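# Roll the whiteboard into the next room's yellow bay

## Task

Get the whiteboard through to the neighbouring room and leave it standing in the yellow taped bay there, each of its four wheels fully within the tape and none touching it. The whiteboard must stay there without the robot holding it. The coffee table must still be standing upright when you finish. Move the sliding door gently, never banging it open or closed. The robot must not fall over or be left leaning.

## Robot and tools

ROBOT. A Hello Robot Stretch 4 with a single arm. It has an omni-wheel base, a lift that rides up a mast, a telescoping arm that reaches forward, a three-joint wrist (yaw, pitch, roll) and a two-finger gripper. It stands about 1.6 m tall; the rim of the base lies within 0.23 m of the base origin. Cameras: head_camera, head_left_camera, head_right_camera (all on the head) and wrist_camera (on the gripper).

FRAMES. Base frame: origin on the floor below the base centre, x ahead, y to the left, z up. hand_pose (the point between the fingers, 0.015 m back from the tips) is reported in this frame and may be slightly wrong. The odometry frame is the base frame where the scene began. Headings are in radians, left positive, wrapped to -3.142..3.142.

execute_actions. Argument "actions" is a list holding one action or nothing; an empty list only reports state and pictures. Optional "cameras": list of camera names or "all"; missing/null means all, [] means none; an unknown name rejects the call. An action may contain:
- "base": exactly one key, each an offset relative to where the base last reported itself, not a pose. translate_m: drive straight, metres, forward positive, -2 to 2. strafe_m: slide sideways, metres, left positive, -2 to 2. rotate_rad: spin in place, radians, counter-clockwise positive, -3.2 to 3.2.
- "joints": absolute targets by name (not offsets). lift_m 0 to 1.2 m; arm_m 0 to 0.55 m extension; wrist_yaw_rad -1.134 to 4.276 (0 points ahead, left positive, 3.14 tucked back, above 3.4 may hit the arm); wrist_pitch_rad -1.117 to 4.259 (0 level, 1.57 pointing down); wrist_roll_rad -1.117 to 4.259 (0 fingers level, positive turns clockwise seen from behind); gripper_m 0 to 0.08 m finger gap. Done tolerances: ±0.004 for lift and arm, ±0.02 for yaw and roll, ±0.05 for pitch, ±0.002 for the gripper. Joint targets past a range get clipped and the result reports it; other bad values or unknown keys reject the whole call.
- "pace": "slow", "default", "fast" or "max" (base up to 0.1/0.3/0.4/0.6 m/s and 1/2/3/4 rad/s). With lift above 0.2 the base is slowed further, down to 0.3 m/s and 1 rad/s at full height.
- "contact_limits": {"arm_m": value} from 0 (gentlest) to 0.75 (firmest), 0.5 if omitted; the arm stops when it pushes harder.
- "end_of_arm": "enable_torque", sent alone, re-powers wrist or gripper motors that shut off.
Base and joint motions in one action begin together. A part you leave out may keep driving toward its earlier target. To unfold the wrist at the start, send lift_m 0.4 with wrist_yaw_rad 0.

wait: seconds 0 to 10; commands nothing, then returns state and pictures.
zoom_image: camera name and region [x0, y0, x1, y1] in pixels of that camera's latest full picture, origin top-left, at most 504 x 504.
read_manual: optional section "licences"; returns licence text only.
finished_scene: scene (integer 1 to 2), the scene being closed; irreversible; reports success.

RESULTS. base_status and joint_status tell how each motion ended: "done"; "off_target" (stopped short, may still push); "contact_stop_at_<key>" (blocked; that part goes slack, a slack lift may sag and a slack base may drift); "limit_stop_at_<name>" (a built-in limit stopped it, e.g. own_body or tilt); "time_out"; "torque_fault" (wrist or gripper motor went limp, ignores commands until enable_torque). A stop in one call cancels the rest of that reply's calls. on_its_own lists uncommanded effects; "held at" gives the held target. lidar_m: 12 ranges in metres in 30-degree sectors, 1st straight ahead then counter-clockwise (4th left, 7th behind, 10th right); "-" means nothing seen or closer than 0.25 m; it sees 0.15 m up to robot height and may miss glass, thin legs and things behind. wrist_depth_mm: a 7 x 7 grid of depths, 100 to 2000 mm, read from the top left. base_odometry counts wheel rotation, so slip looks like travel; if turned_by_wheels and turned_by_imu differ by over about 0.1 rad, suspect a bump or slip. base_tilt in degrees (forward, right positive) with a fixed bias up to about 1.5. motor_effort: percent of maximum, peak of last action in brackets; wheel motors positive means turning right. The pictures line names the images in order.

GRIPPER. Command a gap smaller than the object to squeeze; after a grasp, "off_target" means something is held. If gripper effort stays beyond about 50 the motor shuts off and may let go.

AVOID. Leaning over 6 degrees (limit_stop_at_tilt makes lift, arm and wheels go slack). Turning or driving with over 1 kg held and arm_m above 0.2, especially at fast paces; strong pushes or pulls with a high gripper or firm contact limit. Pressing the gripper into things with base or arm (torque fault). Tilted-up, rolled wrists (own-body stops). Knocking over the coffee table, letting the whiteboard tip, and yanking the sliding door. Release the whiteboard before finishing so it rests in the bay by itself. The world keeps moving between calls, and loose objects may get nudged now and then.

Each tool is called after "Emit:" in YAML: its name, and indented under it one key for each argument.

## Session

Emit:
execute_actions:
  actions: []

Scene clock: 0.00 s.
base_odometry: x=+0.000 y=+0.000 heading=+0.000 (m, m, rad; odometry frame)
turned_by_wheels: +0.000 (rad since the last result)
turned_by_imu: +0.000 (rad since the last result)
base_tilt: forward=-0.2 right=-0.2 (deg)
lidar_m: 1.52 1.26 0.74 0.62 0.63 0.78 1.13 1.12 1.32 1.01 1.07 1.21
base_status: not commanded
joint_positions: lift_m=+0.246 arm_m=+0.002 wrist_yaw_rad=+3.124 wrist_pitch_rad=+0.012 wrist_roll_rad=+0.002 gripper_m=+0.040
joint_status: not commanded
motor_effort: lift_m=+18 arm_m=+0 wrist_yaw_rad=+2 wrist_pitch_rad=-7 wrist_roll_rad=+1 gripper_m=+0 wheel_0=+0 wheel_1=+0 wheel_2=+0 (%)
hand_pose: x=-0.0380 y=+0.0911 z=+0.4216 quat_wxyz=(+0.009, -0.006, +0.001, +1.000) (m; base frame)
wrist_depth_mm: - 142 254 1336 1336 891 676 / - 114 141 1308 1366 891 676 / - 114 140 1281 1336 904 691 / - 127 163 1308 1281 904 699 / 142 1182 1229 1281 1336 904 691 / 224 1160 1205 1308 1281 891 691 / 221 1138 108 1118 135 788 691
pictures: head_camera, head_left_camera, head_right_camera, wrist_camera
camera_calibration (this result's frames):
wrist_camera: T_world_to_cam=[[-0.0226484, 0.999157, -0.0342342, -0.0718963], [-0.0300164, -0.0349072, -0.99894, 0.490543], [-0.999293, -0.0215968, 0.0307817, 0.101752], [0, 0, 0, 1]] pos_world=[0.114776, 0.0911567, 0.48443]
Images, in order (width x height): head_camera 420x560, head_left_camera 420x672, head_right_camera 420x672, wrist_camera 616x392.

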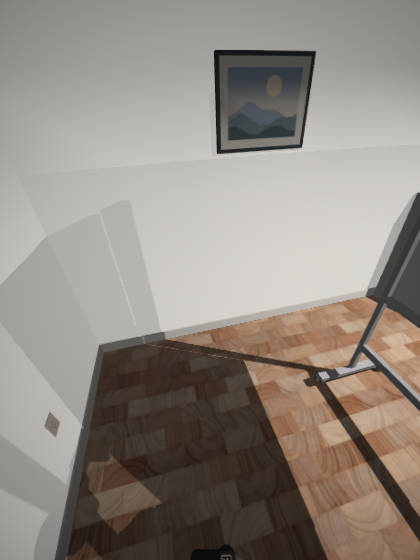

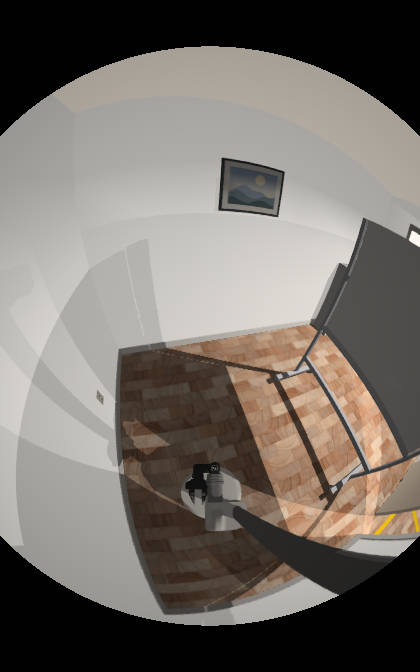

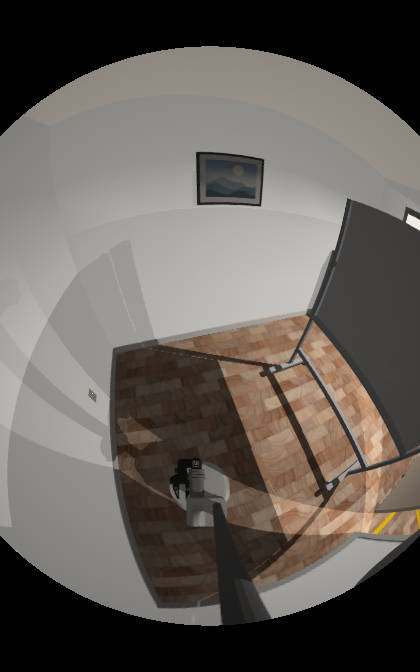

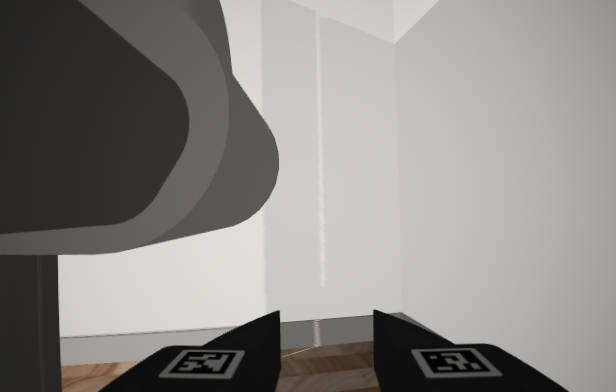

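Emit:
zoom_image:
  camera: "head_right_camera"
  region: [280, 420, 420, 600]

Emit:
zoom_image:
  camera: "head_left_camera"
  region: [280, 420, 420, 600]

Emit:
zoom_image:
  camera: "head_camera"
  region: [270, 270, 420, 450]

Region (280, 420, 420, 600) of head_right_camera's 420x672 image, scaled by 2.800, with more detail than that image has.

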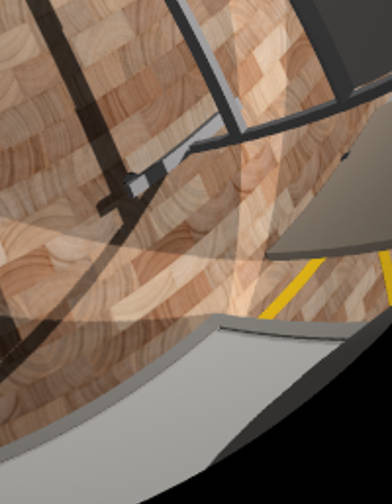

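Region (280, 420, 420, 600) of head_left_camera's 420x672 image, scaled by 2.800, with more detail than that image has.

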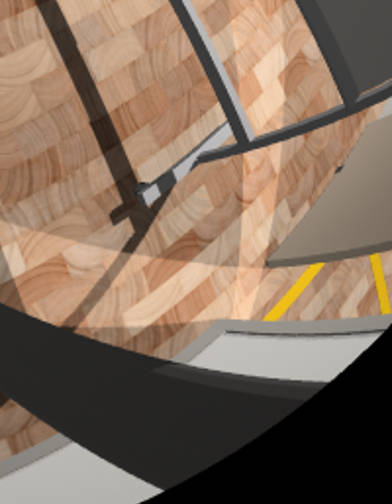

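Region (270, 270, 420, 450) of head_camera's 420x560 image, scaled by 2.800, with more detail than that image has.

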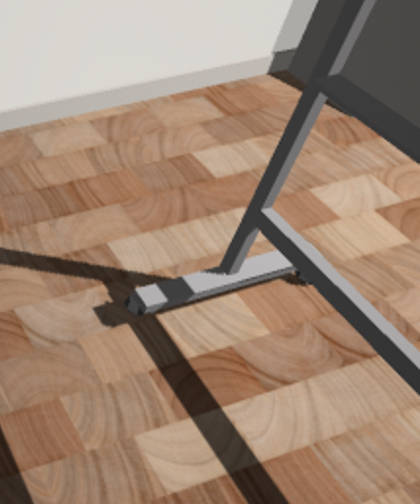

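Emit:
zoom_image:
  camera: "head_camera"
  region: [30, 320, 270, 560]

Emit:
zoom_image:
  camera: "head_right_camera"
  region: [240, 180, 420, 430]

Region (30, 320, 270, 560) of head_camera's 420x560 image, scaled by 2.100, with more detail than that image has.

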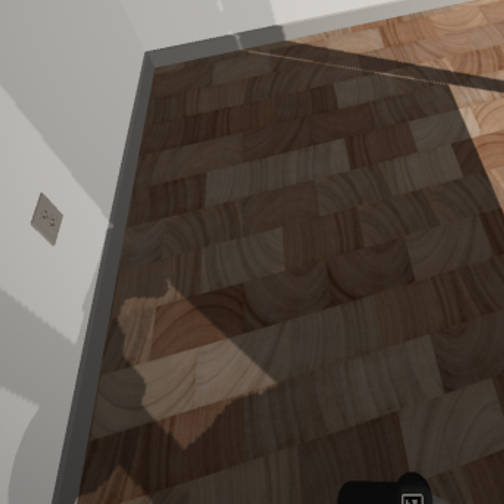

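Region (240, 180, 420, 430) of head_right_camera's 420x672 image, scaled by 2.016, with more detail than that image has; it fills the left 363 columns of this view, and the rest is white.

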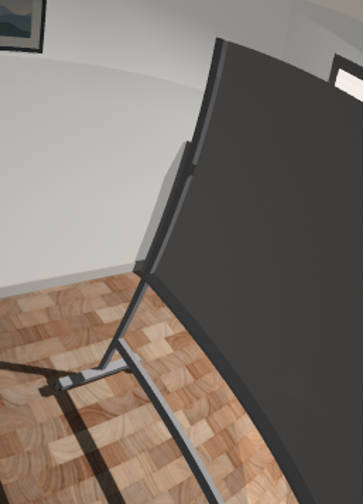

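Emit:
execute_actions:
  actions:
    - {"base": {"rotate_rad": -2.885}, "joints": {"lift_m": 0.2, "wrist_yaw_rad": 1.571, "wrist_pitch_rad": 0.0, "gripper_m": 0.02}, "pace": "max"}

Scene clock: 122.00 s.
base_odometry: x=+0.000 y=+0.000 heading=-2.885 (m, m, rad; odometry frame)
turned_by_wheels: -2.885 (rad since the last result)
turned_by_imu: -2.891 (rad since the last result)
base_tilt: forward=-0.2 right=-0.2 (deg)
lidar_m: 1.12 1.17 0.99 1.06 1.14 1.57 1.53 0.92 0.67 0.61 0.67 0.91
base_status: done
joint_positions: lift_m=+0.200 arm_m=+0.002 wrist_yaw_rad=+1.571 wrist_pitch_rad=+0.003 wrist_roll_rad=+0.002 gripper_m=+0.020
joint_status: all done
motor_effort: lift_m=+16(16) arm_m=+0(0) wrist_yaw_rad=+2(6) wrist_pitch_rad=-8(9) wrist_roll_rad=+1(1) gripper_m=-3(4) wheel_0=-1(12) wheel_1=-2(13) wheel_2=-1(10) (%)
hand_pose: x=+0.2606 y=+0.2127 z=+0.3778 quat_wxyz=(+0.707, +0.000, +0.002, +0.707) (m; base frame)
wrist_depth_mm: 1138 1118 1098 1098 - 1921 1397 / 1138 1118 1098 1118 - - 1397 / - - - - - - 1366 / - - - - - - 1366 / - - - - - - 1366 / 1537 1661 1661 1618 1397 1537 1336 / 1078 1118 126 976 124 1042 1008
pictures: head_camera, head_left_camera, head_right_camera, wrist_camera
camera_calibration (this result's frames):
wrist_camera: T_world_to_cam=[[0.998617, 0.0402154, -0.0338778, -0.250467], [-0.0354193, 0.038257, -0.99864, 0.445786], [-0.0388646, 0.998458, 0.0396285, -0.0664718], [0, 0, 0, 1]] pos_world=[0.263327, 0.0593875, 0.439329]
Images, in order (width x height): head_camera 420x560, head_left_camera 420x672, head_right_camera 420x672, wrist_camera 616x392.

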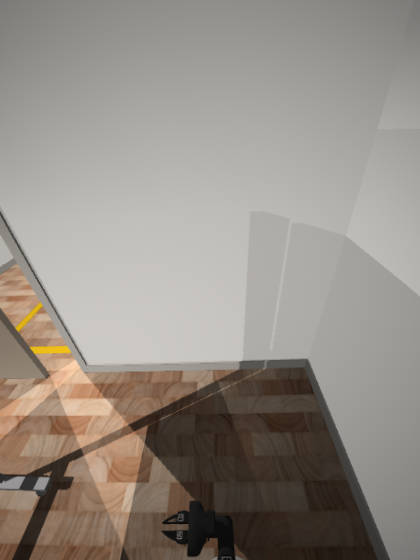

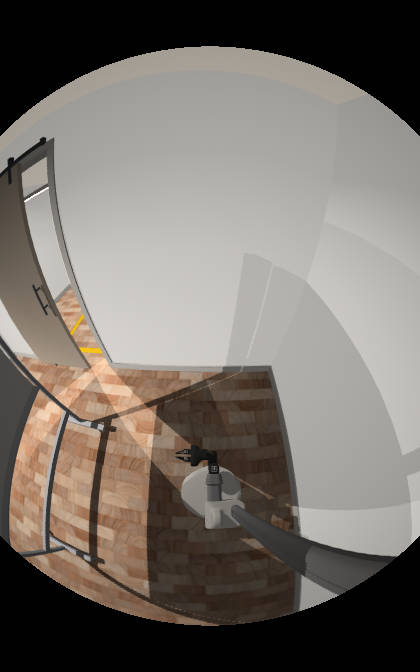

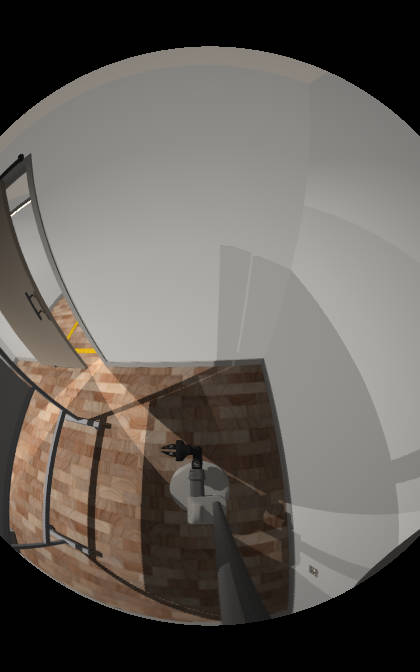

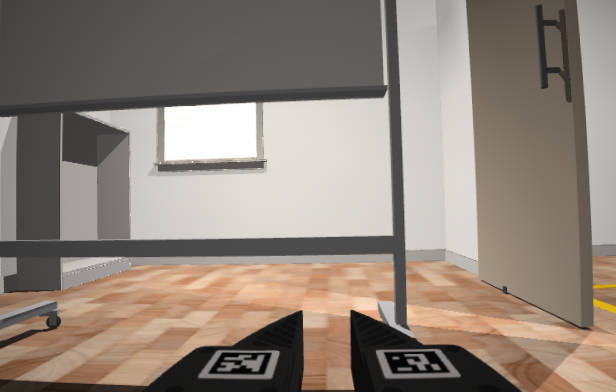

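Emit:
zoom_image:
  camera: "head_camera"
  region: [0, 250, 168, 418]

Emit:
zoom_image:
  camera: "head_camera"
  region: [0, 420, 250, 560]

Emit:
zoom_image:
  camera: "wrist_camera"
  region: [366, 200, 616, 392]

Emit:
zoom_image:
  camera: "wrist_camera"
  region: [0, 200, 250, 392]

Region (0, 250, 168, 418) of head_camera's 420x560 image, scaled by 3.000, with more detail than that image has.

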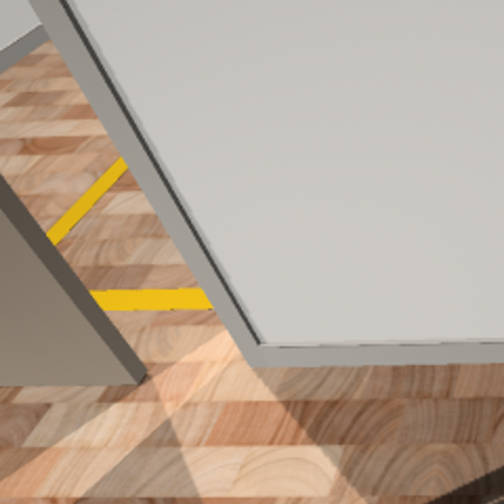

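Region (0, 420, 250, 560) of head_camera's 420x560 image, scaled by 2.016, with more detail than that image has; it fills the top 282 rows of this view, and the rest is white.

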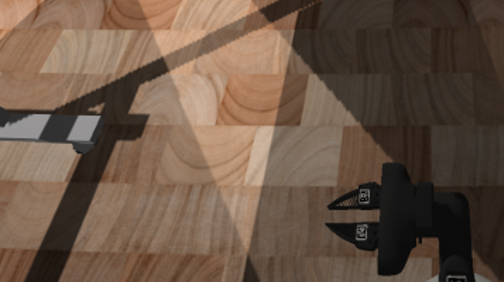

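Region (366, 200, 616, 392) of wrist_camera's 616x392 image, scaled by 2.016; it fills the top 387 rows of this view, and the rest is white.

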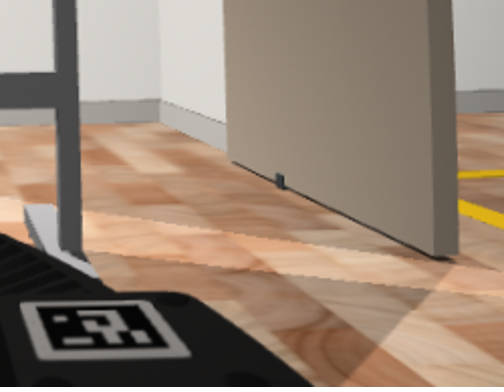

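Region (0, 200, 250, 392) of wrist_camera's 616x392 image, scaled by 2.016; it fills the top 387 rows of this view, and the rest is white.

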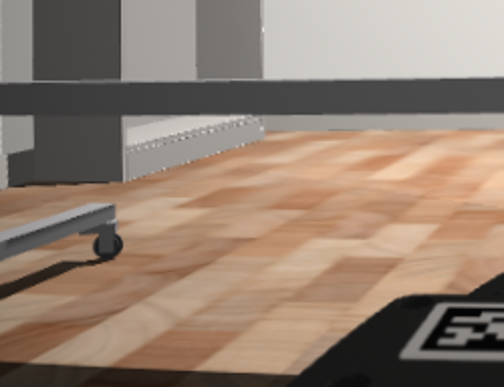

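Emit:
zoom_image:
  camera: "head_camera"
  region: [200, 310, 368, 478]

Emit:
zoom_image:
  camera: "head_camera"
  region: [150, 476, 276, 560]

Emit:
zoom_image:
  camera: "head_left_camera"
  region: [0, 120, 140, 400]

Region (200, 310, 368, 478) of head_camera's 420x560 image, scaled by 3.000, with more detail than that image has.

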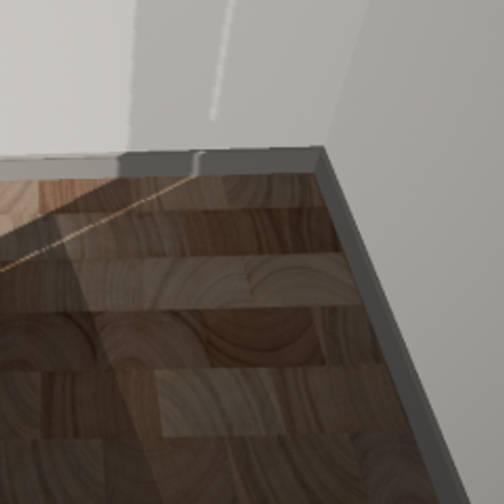

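Region (150, 476, 276, 560) of head_camera's 420x560 image, scaled by 4.000, with more detail than that image has.

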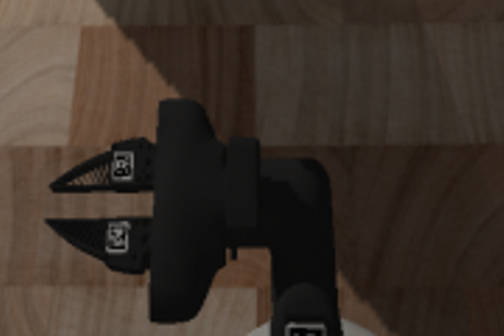

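Region (0, 120, 140, 400) of head_left_camera's 420x672 image, scaled by 1.800, with more detail than that image has.

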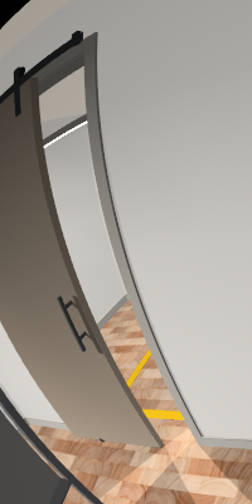

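Emit:
execute_actions:
  actions:
    - {"base": {"translate_m": 0.75}, "pace": "max"}

Scene clock: 166.83 s.
base_odometry: x=-0.725 y=-0.190 heading=-2.885 (m, m, rad; odometry frame)
turned_by_wheels: +0.000 (rad since the last result)
turned_by_imu: -0.002 (rad since the last result)
base_tilt: forward=-0.3 right=-0.2 (deg)
lidar_m: 0.35 0.39 0.55 1.17 0.96 1.54 2.26 0.89 0.66 0.61 0.55 0.38
base_status: done
joint_positions: lift_m=+0.200 arm_m=+0.002 wrist_yaw_rad=+1.571 wrist_pitch_rad=+0.003 wrist_roll_rad=+0.002 gripper_m=+0.020
joint_status: not commanded
motor_effort: lift_m=+16(15) arm_m=+0(0) wrist_yaw_rad=+1(2) wrist_pitch_rad=-9(8) wrist_roll_rad=+1(1) gripper_m=-3(3) wheel_0=+0(9) wheel_1=+1(8) wheel_2=+2(16) (%)
hand_pose: x=+0.2606 y=+0.2127 z=+0.3778 quat_wxyz=(+0.707, +0.000, +0.002, +0.707) (m; base frame)
wrist_depth_mm: 1138 1138 - - 788 357 253 / 1118 1138 - - 842 364 256 / - - - - 831 370 253 / - - - - 866 373 255 / - - - - 878 377 256 / 1661 1499 1661 1618 741 379 257 / 1078 1042 127 960 124 324 265
pictures: head_camera, head_left_camera, head_right_camera, wrist_camera
camera_calibration (this result's frames):
wrist_camera: T_world_to_cam=[[0.998614, 0.0402749, -0.0338778, -0.250467], [-0.0354216, 0.0382548, -0.99864, 0.445786], [-0.0389241, 0.998456, 0.0396284, -0.0664615], [0, 0, 0, 1]] pos_world=[0.263323, 0.0593929, 0.439328]
Images, in order (width x height): head_camera 420x560, head_left_camera 420x672, head_right_camera 420x672, wrist_camera 616x392.

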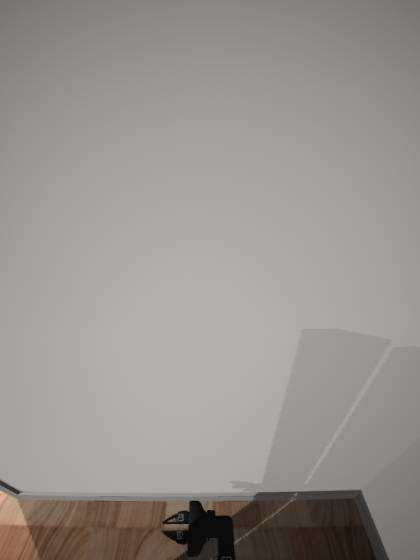

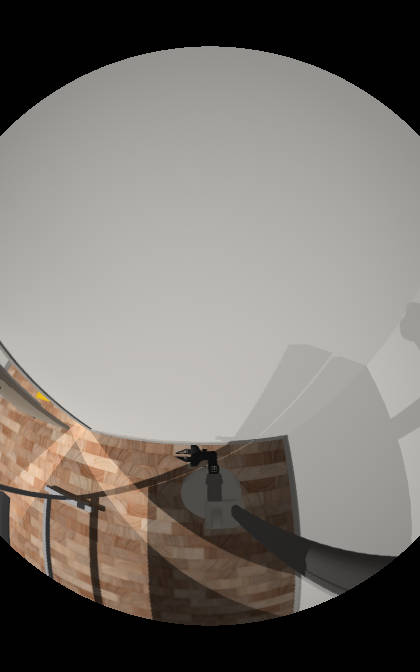

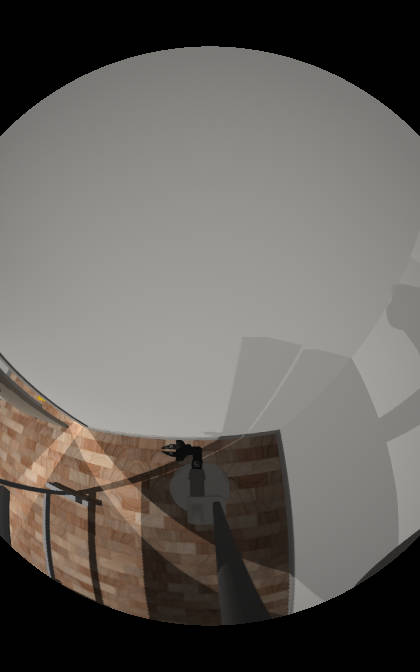

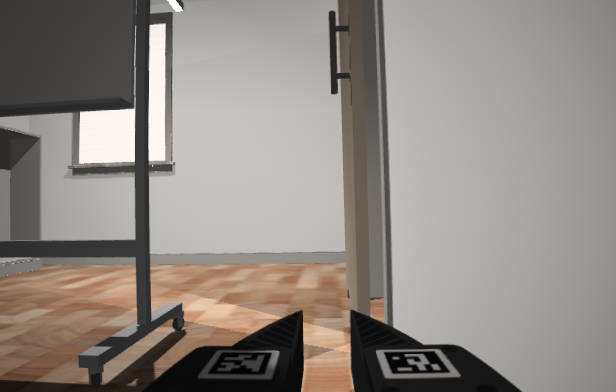

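Emit:
zoom_image:
  camera: "head_camera"
  region: [0, 460, 252, 560]

Emit:
zoom_image:
  camera: "wrist_camera"
  region: [50, 230, 250, 392]

Emit:
zoom_image:
  camera: "wrist_camera"
  region: [280, 180, 448, 348]

Emit:
zoom_image:
  camera: "head_left_camera"
  region: [0, 380, 250, 560]

Region (0, 460, 252, 560) of head_camera's 420x560 image, scaled by 2.000, with more detail than that image has; it fills the top 200 rows of this view, and the rest is white.

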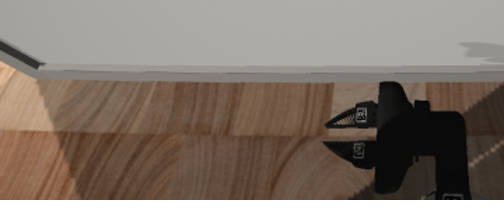

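Region (50, 230, 250, 392) of wrist_camera's 616x392 image, scaled by 2.520; it fills the top 408 rows of this view, and the rest is white.

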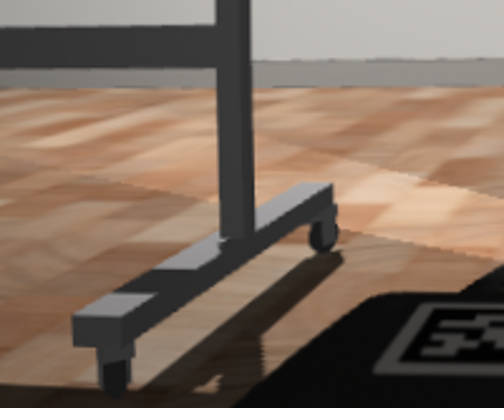

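Region (280, 180, 448, 348) of wrist_camera's 616x392 image, scaled by 3.000.

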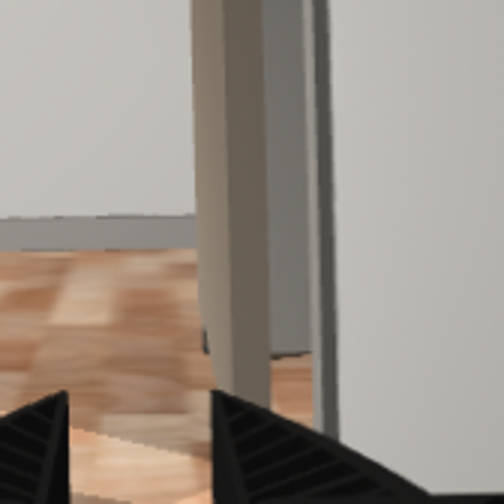

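Region (0, 380, 250, 560) of head_left_camera's 420x672 image, scaled by 2.016, with more detail than that image has; it fills the top 363 rows of this view, and the rest is white.

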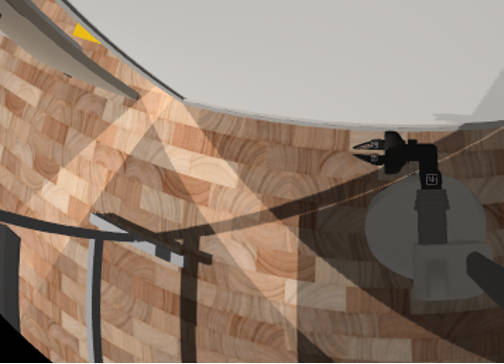

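Emit:
execute_actions:
  actions:
    - {"base": {"strafe_m": 1.085}, "joints": {"wrist_yaw_rad": 1.55}, "pace": "max"}

Scene clock: 194.83 s.
base_odometry: x=-0.450 y=-1.240 heading=-2.885 (m, m, rad; odometry frame)
turned_by_wheels: +0.000 (rad since the last result)
turned_by_imu: +0.000 (rad since the last result)
base_tilt: forward=-0.2 right=-0.3 (deg)
lidar_m: 0.34 0.41 0.41 1.47 0.45 0.28 0.28 2.38 1.80 1.59 0.57 0.38
base_status: done
joint_positions: lift_m=+0.200 arm_m=+0.002 wrist_yaw_rad=+1.550 wrist_pitch_rad=+0.003 wrist_roll_rad=+0.002 gripper_m=+0.020
joint_status: all done
motor_effort: lift_m=+16(16) arm_m=+0(0) wrist_yaw_rad=+1(5) wrist_pitch_rad=-8(8) wrist_roll_rad=+1(1) gripper_m=-3(2) wheel_0=+2(15) wheel_1=-1(19) wheel_2=+0(3) (%)
hand_pose: x=+0.2650 y=+0.2108 z=+0.3778 quat_wxyz=(+0.714, +0.000, +0.002, +0.700) (m; base frame)
wrist_depth_mm: - - - 1921 387 216 1863 / - - 1921 1863 399 215 1921 / - - 1863 1983 407 213 1863 / - 1983 1921 1921 415 213 1863 / 1921 1921 1921 1921 424 211 1863 / 1661 1661 1661 1618 364 210 1464 / 1060 1118 127 946 124 209 904
pictures: head_camera, head_left_camera, head_right_camera, wrist_camera
camera_calibration (this result's frames):
wrist_camera: T_world_to_cam=[[0.999232, 0.0196895, -0.0338778, -0.250575], [-0.0346257, 0.0389766, -0.99864, 0.445633], [-0.0183423, 0.999046, 0.0396285, -0.0700255], [0, 0, 0, 1]] pos_world=[0.264528, 0.0575231, 0.439313]
Images, in order (width x height): head_camera 420x560, head_left_camera 420x672, head_right_camera 420x672, wrist_camera 616x392.

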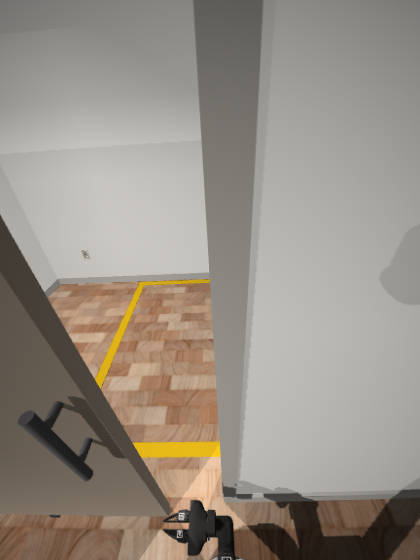

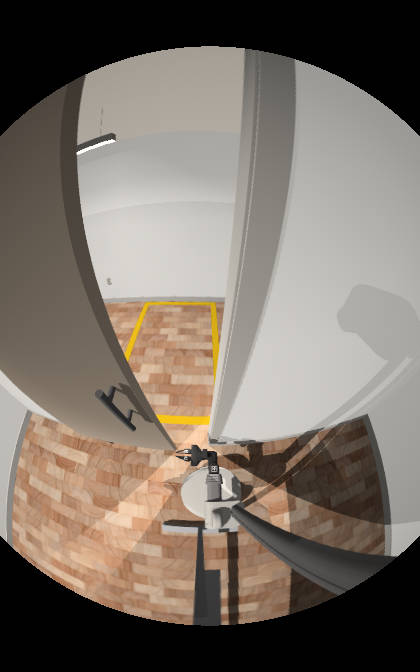

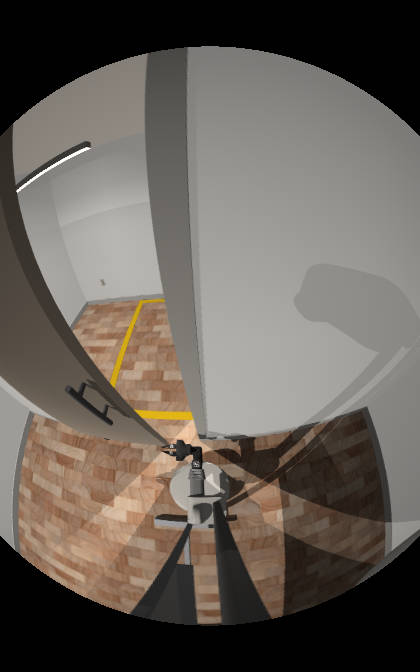

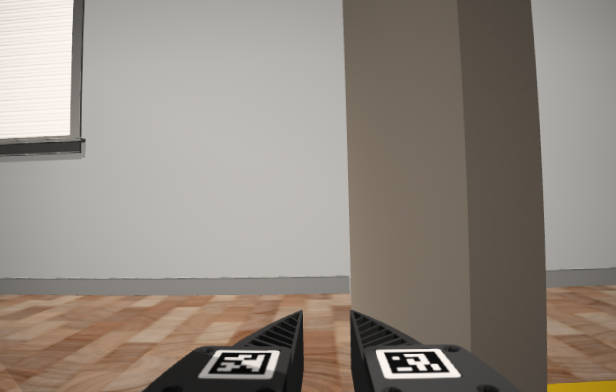

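Emit:
zoom_image:
  camera: "head_camera"
  region: [140, 434, 266, 560]

Emit:
zoom_image:
  camera: "head_camera"
  region: [0, 440, 168, 560]

Emit:
zoom_image:
  camera: "head_left_camera"
  region: [90, 280, 270, 460]

Emit:
zoom_image:
  camera: "head_left_camera"
  region: [130, 460, 290, 620]

Region (140, 434, 266, 560) of head_camera's 420x560 image, scaled by 4.000, with more detail than that image has.

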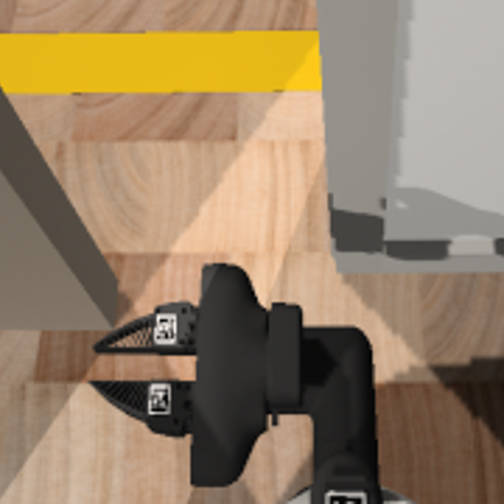

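Region (0, 440, 168, 560) of head_camera's 420x560 image, scaled by 3.000, with more detail than that image has; it fills the top 360 rows of this view, and the rest is white.

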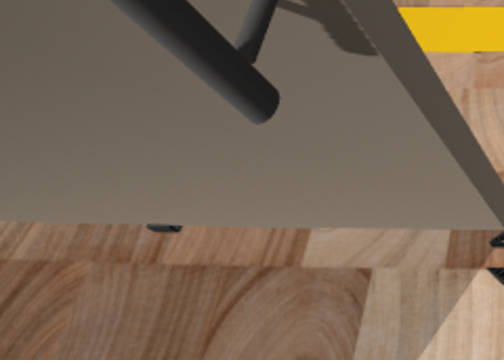

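Region (90, 280, 270, 460) of head_left_camera's 420x672 image, scaled by 2.800, with more detail than that image has.

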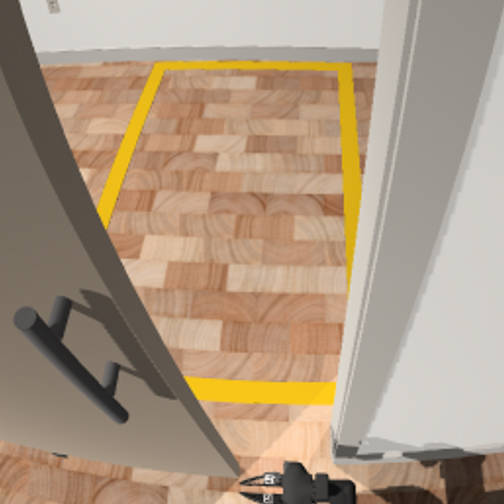

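Region (130, 460, 290, 620) of head_left_camera's 420x672 image, scaled by 3.150, with more detail than that image has.

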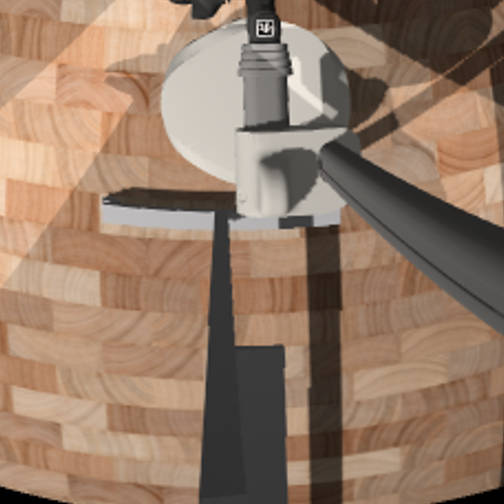

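Emit:
zoom_image:
  camera: "head_left_camera"
  region: [150, 490, 220, 550]

Emit:
zoom_image:
  camera: "head_right_camera"
  region: [140, 455, 245, 545]

Region (150, 490, 220, 550) of head_left_camera's 420x672 image, scaled by 7.200, with more detail than that image has; it fills the top 432 rows of this view, and the rest is white.

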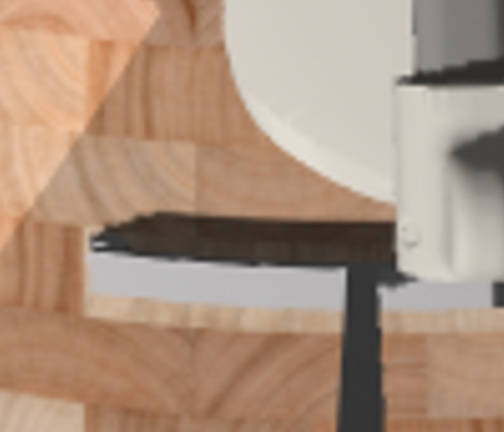

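Region (140, 455, 245, 545) of head_right_camera's 420x672 image, scaled by 4.800, with more detail than that image has; it fills the top 432 rows of this view, and the rest is white.

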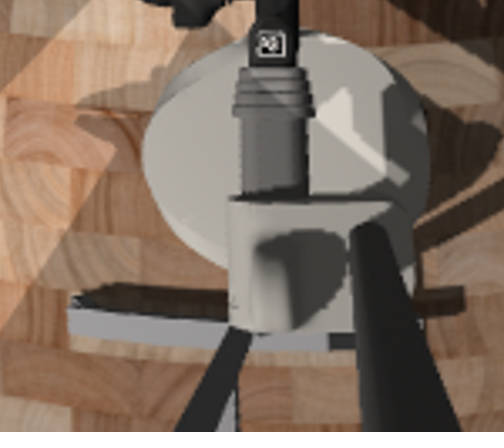

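Emit:
execute_actions:
  actions:
    - {"base": {"strafe_m": 0.042}, "joints": {"arm_m": 0.104, "gripper_m": 0.012}, "contact_limits": {"arm_m": 0.2}, "pace": "fast"}
  cameras: ["head_camera", "wrist_camera", "head_left_camera"]

Emit:
zoom_image:
  camera: "head_camera"
  region: [140, 434, 266, 560]

Scene clock: 237.63 s.
base_odometry: x=-0.439 y=-1.280 heading=-2.885 (m, m, rad; odometry frame)
turned_by_wheels: +0.000 (rad since the last result)
turned_by_imu: +0.000 (rad since the last result)
base_tilt: forward=-0.2 right=-0.3 (deg)
lidar_m: 0.35 0.37 0.38 1.53 2.04 0.32 0.25 0.35 1.85 1.57 0.56 0.38
base_status: done
joint_positions: lift_m=+0.200 arm_m=+0.102 wrist_yaw_rad=+1.550 wrist_pitch_rad=+0.003 wrist_roll_rad=+0.002 gripper_m=+0.012
joint_status: all done
motor_effort: lift_m=+16(16) arm_m=+9(15) wrist_yaw_rad=+1(0) wrist_pitch_rad=-8(8) wrist_roll_rad=+1(1) gripper_m=-3(4) wheel_0=+2(8) wheel_1=+0(12) wheel_2=+0(0) (%)
contact_limits: arm_m 0.2
hand_pose: x=+0.3651 y=+0.2108 z=+0.3778 quat_wxyz=(+0.714, +0.000, +0.002, +0.700) (m; base frame)
wrist_depth_mm: 1983 1863 1921 176 715 1808 1756 / 1863 1921 1863 176 715 1808 1808 / 1863 1921 1863 175 715 1863 1808 / 1921 1921 1863 174 707 1863 1808 / 1921 1921 1921 173 707 1863 1863 / 1661 1661 1618 172 707 1537 1499 / 1060 1078 1118 128 114 1042 1008
pictures: head_camera, head_left_camera, wrist_camera
camera_calibration (this result's frames):
wrist_camera: T_world_to_cam=[[0.999237, 0.0194471, -0.0338756, -0.35056], [-0.0346141, 0.0389853, -0.99864, 0.449094], [-0.0181, 0.999051, 0.0396287, -0.0682565], [0, 0, 0, 1]] pos_world=[0.364602, 0.057501, 0.439313]
Images, in order (width x height): head_camera 420x560, head_left_camera 420x672, wrist_camera 616x392.

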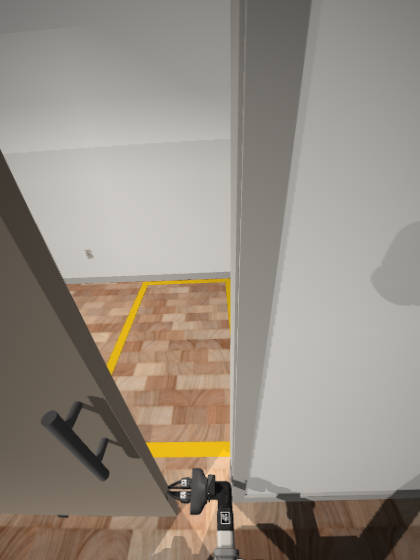

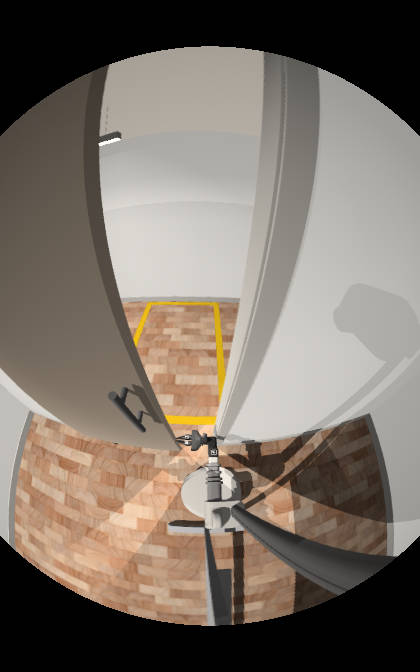

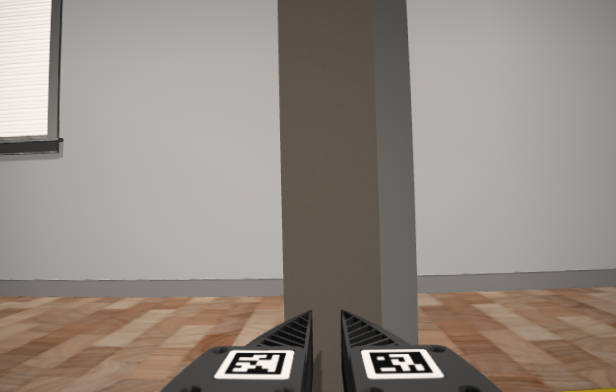

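Region (140, 434, 266, 560) of head_camera's 420x560 image, scaled by 4.000, with more detail than that image has.

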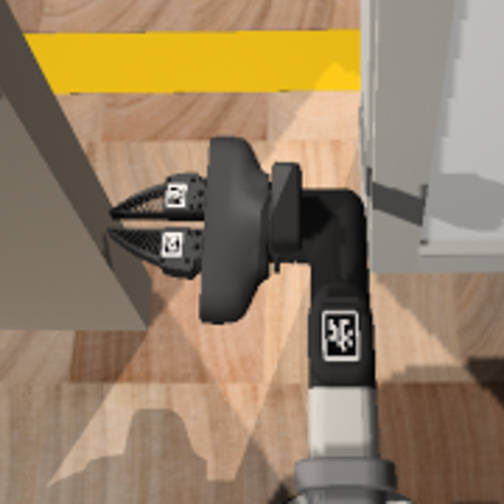

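Emit:
execute_actions:
  actions:
    - {"base": {"strafe_m": 0.2}}
  cameras: ["head_camera", "wrist_camera", "head_left_camera"]

Scene clock: 251.27 s.
base_odometry: x=-0.389 y=-1.474 heading=-2.885 (m, m, rad; odometry frame)
turned_by_wheels: +0.000 (rad since the last result)
turned_by_imu: -0.052 (rad since the last result)
base_tilt: forward=-0.2 right=-0.2 (deg)
lidar_m: 2.38 0.38 0.39 1.01 1.80 0.36 0.32 0.31 0.45 1.90 0.57 0.41
base_status: done
joint_positions: lift_m=+0.200 arm_m=+0.102 wrist_yaw_rad=+1.551 wrist_pitch_rad=+0.002 wrist_roll_rad=+0.002 gripper_m=+0.012
joint_status: not commanded
motor_effort: lift_m=+16(16) arm_m=+9(9) wrist_yaw_rad=-1(36) wrist_pitch_rad=-6(8) wrist_roll_rad=+1(1) gripper_m=-3(12) wheel_0=+1(23) wheel_1=+0(16) wheel_2=-2(19) (%)
hand_pose: x=+0.3650 y=+0.2109 z=+0.3779 quat_wxyz=(+0.714, +0.000, +0.001, +0.700) (m; base frame)
wrist_depth_mm: 1661 1708 1708 217 564 1708 1756 / 1708 1661 1708 216 559 1708 1708 / 1661 1661 1708 216 559 1708 1708 / 1756 1708 1708 213 559 1756 1756 / 1661 1661 1708 213 544 1661 1661 / 1661 1661 1499 212 544 1499 1499 / 1078 1078 1042 128 114 1060 991
pictures: head_camera, head_left_camera, wrist_camera
camera_calibration (this result's frames):
wrist_camera: T_world_to_cam=[[0.999227, 0.0199842, -0.033856, -0.350625], [-0.0346243, 0.039438, -0.998622, 0.449092], [-0.0186214, 0.999022, 0.0400994, -0.068291], [0, 0, 0, 1]] pos_world=[0.364632, 0.0575199, 0.439341]
Images, in order (width x height): head_camera 420x560, head_left_camera 420x672, wrist_camera 616x392.

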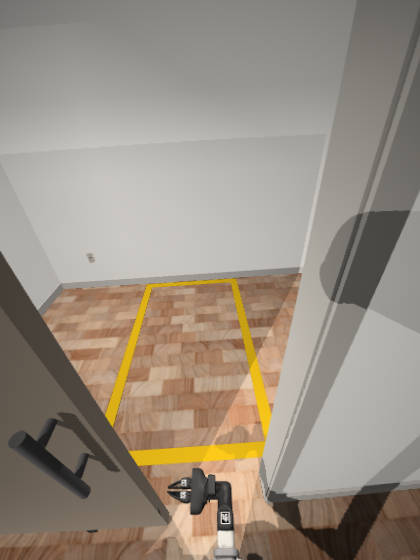

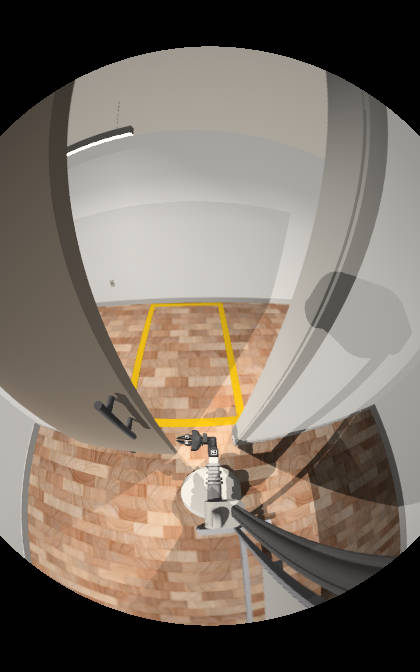

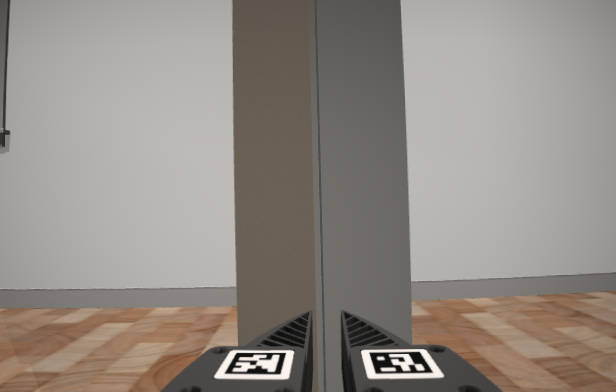

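Emit:
execute_actions:
  actions: []

Scene clock: 254.00 s.
base_odometry: x=-0.389 y=-1.474 heading=-2.885 (m, m, rad; odometry frame)
turned_by_wheels: +0.000 (rad since the last result)
turned_by_imu: +0.000 (rad since the last result)
base_tilt: forward=-0.1 right=-0.2 (deg)
lidar_m: 2.38 0.38 0.38 1.02 1.80 0.31 0.30 0.30 0.43 1.88 0.56 0.42
base_status: done
joint_positions: lift_m=+0.200 arm_m=+0.102 wrist_yaw_rad=+1.551 wrist_pitch_rad=+0.002 wrist_roll_rad=+0.002 gripper_m=+0.012
joint_status: not commanded
motor_effort: lift_m=+16(16) arm_m=+9(9) wrist_yaw_rad=-1(36) wrist_pitch_rad=-7(8) wrist_roll_rad=+1(1) gripper_m=-3(12) wheel_0=+2(23) wheel_1=+0(16) wheel_2=-2(19) (%)
hand_pose: x=+0.3650 y=+0.2109 z=+0.3779 quat_wxyz=(+0.714, +0.000, +0.001, +0.700) (m; base frame)
wrist_depth_mm: 1708 1756 1708 218 564 1708 1756 / 1661 1708 1708 216 559 1708 1756 / 1708 1661 1661 216 554 1661 1708 / 1708 1708 1708 213 549 1756 1708 / 1618 1661 1708 213 549 1661 1708 / 1661 1708 1464 212 544 1537 1499 / 1078 1078 1060 128 114 1060 991
pictures: head_camera, head_left_camera, head_right_camera, wrist_camera
camera_calibration (this result's frames):
wrist_camera: T_world_to_cam=[[0.999227, 0.0199779, -0.033856, -0.350625], [-0.034624, 0.0394382, -0.998622, 0.449092], [-0.0186151, 0.999022, 0.0400994, -0.0682927], [0, 0, 0, 1]] pos_world=[0.364632, 0.0575193, 0.439341]
Images, in order (width x height): head_camera 420x560, head_left_camera 420x672, head_right_camera 420x672, wrist_camera 616x392.

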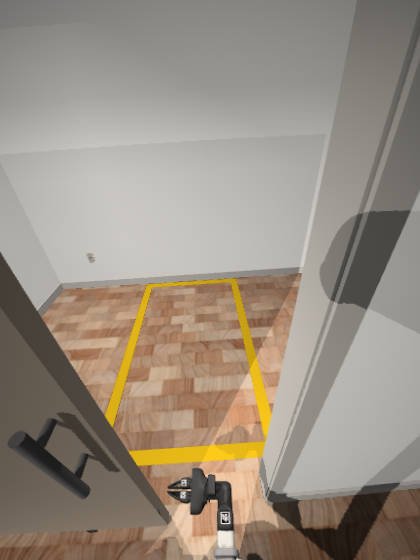

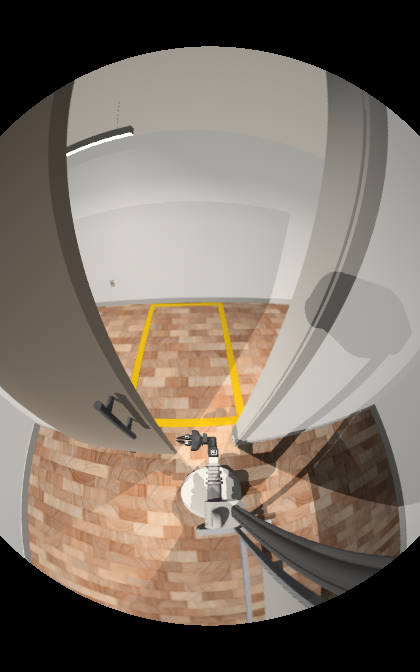

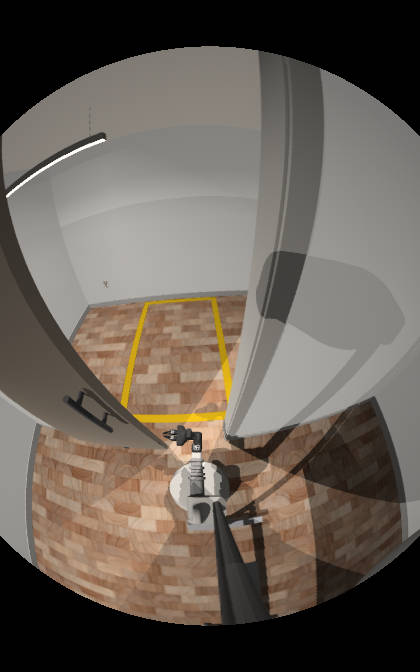

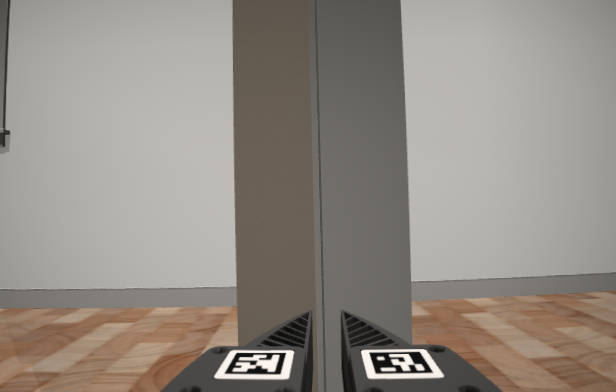

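Emit:
execute_actions:
  actions:
    - {"base": {"rotate_rad": 0.115}, "joints": {"arm_m": 0.111}, "pace": "fast"}
  cameras: ["wrist_camera", "head_camera"]

Scene clock: 280.40 s.
base_odometry: x=-0.389 y=-1.474 heading=-2.770 (m, m, rad; odometry frame)
turned_by_wheels: +0.115 (rad since the last result)
turned_by_imu: +0.115 (rad since the last result)
base_tilt: forward=-0.2 right=-0.3 (deg)
lidar_m: 2.39 0.39 0.36 1.75 1.84 0.31 0.32 0.30 0.44 1.24 0.50 0.39
base_status: done
joint_positions: lift_m=+0.200 arm_m=+0.109 wrist_yaw_rad=+1.550 wrist_pitch_rad=+0.002 wrist_roll_rad=+0.002 gripper_m=+0.012
joint_status: all done
motor_effort: lift_m=+16(16) arm_m=+9(10) wrist_yaw_rad=+0(0) wrist_pitch_rad=-6(7) wrist_roll_rad=+1(1) gripper_m=-3(2) wheel_0=+0(4) wheel_1=+1(9) wheel_2=+0(7) (%)
hand_pose: x=+0.3720 y=+0.2108 z=+0.3779 quat_wxyz=(+0.714, +0.000, +0.001, +0.700) (m; base frame)
wrist_depth_mm: 1756 1756 1708 176 508 1661 1618 / 1808 1756 1756 175 500 1618 1576 / 1808 1756 1661 175 500 1576 1576 / 1708 1661 1708 174 496 1618 1576 / 1808 1708 1708 173 492 1576 1576 / 1661 1618 1661 171 492 1366 1499 / 1078 1098 1138 128 114 1008 991
pictures: head_camera, wrist_camera
camera_calibration (this result's frames):
wrist_camera: T_world_to_cam=[[0.999232, 0.0197252, -0.0338562, -0.357565], [-0.0346142, 0.0394469, -0.998622, 0.44933], [-0.0183625, 0.999027, 0.0400994, -0.0682342], [0, 0, 0, 1]] pos_world=[0.37159, 0.0574962, 0.439341]
Images, in order (width x height): head_camera 420x560, wrist_camera 616x392.

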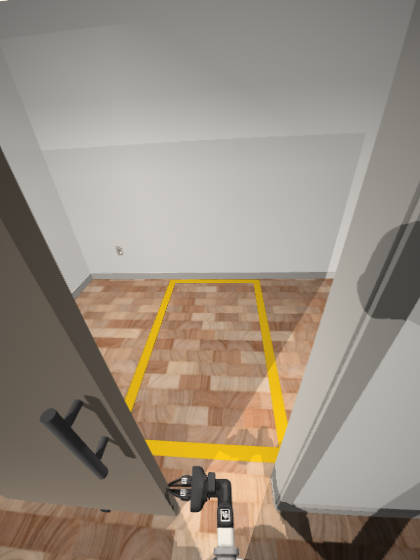

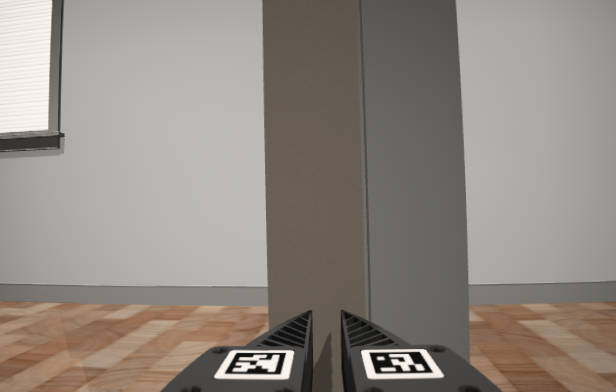

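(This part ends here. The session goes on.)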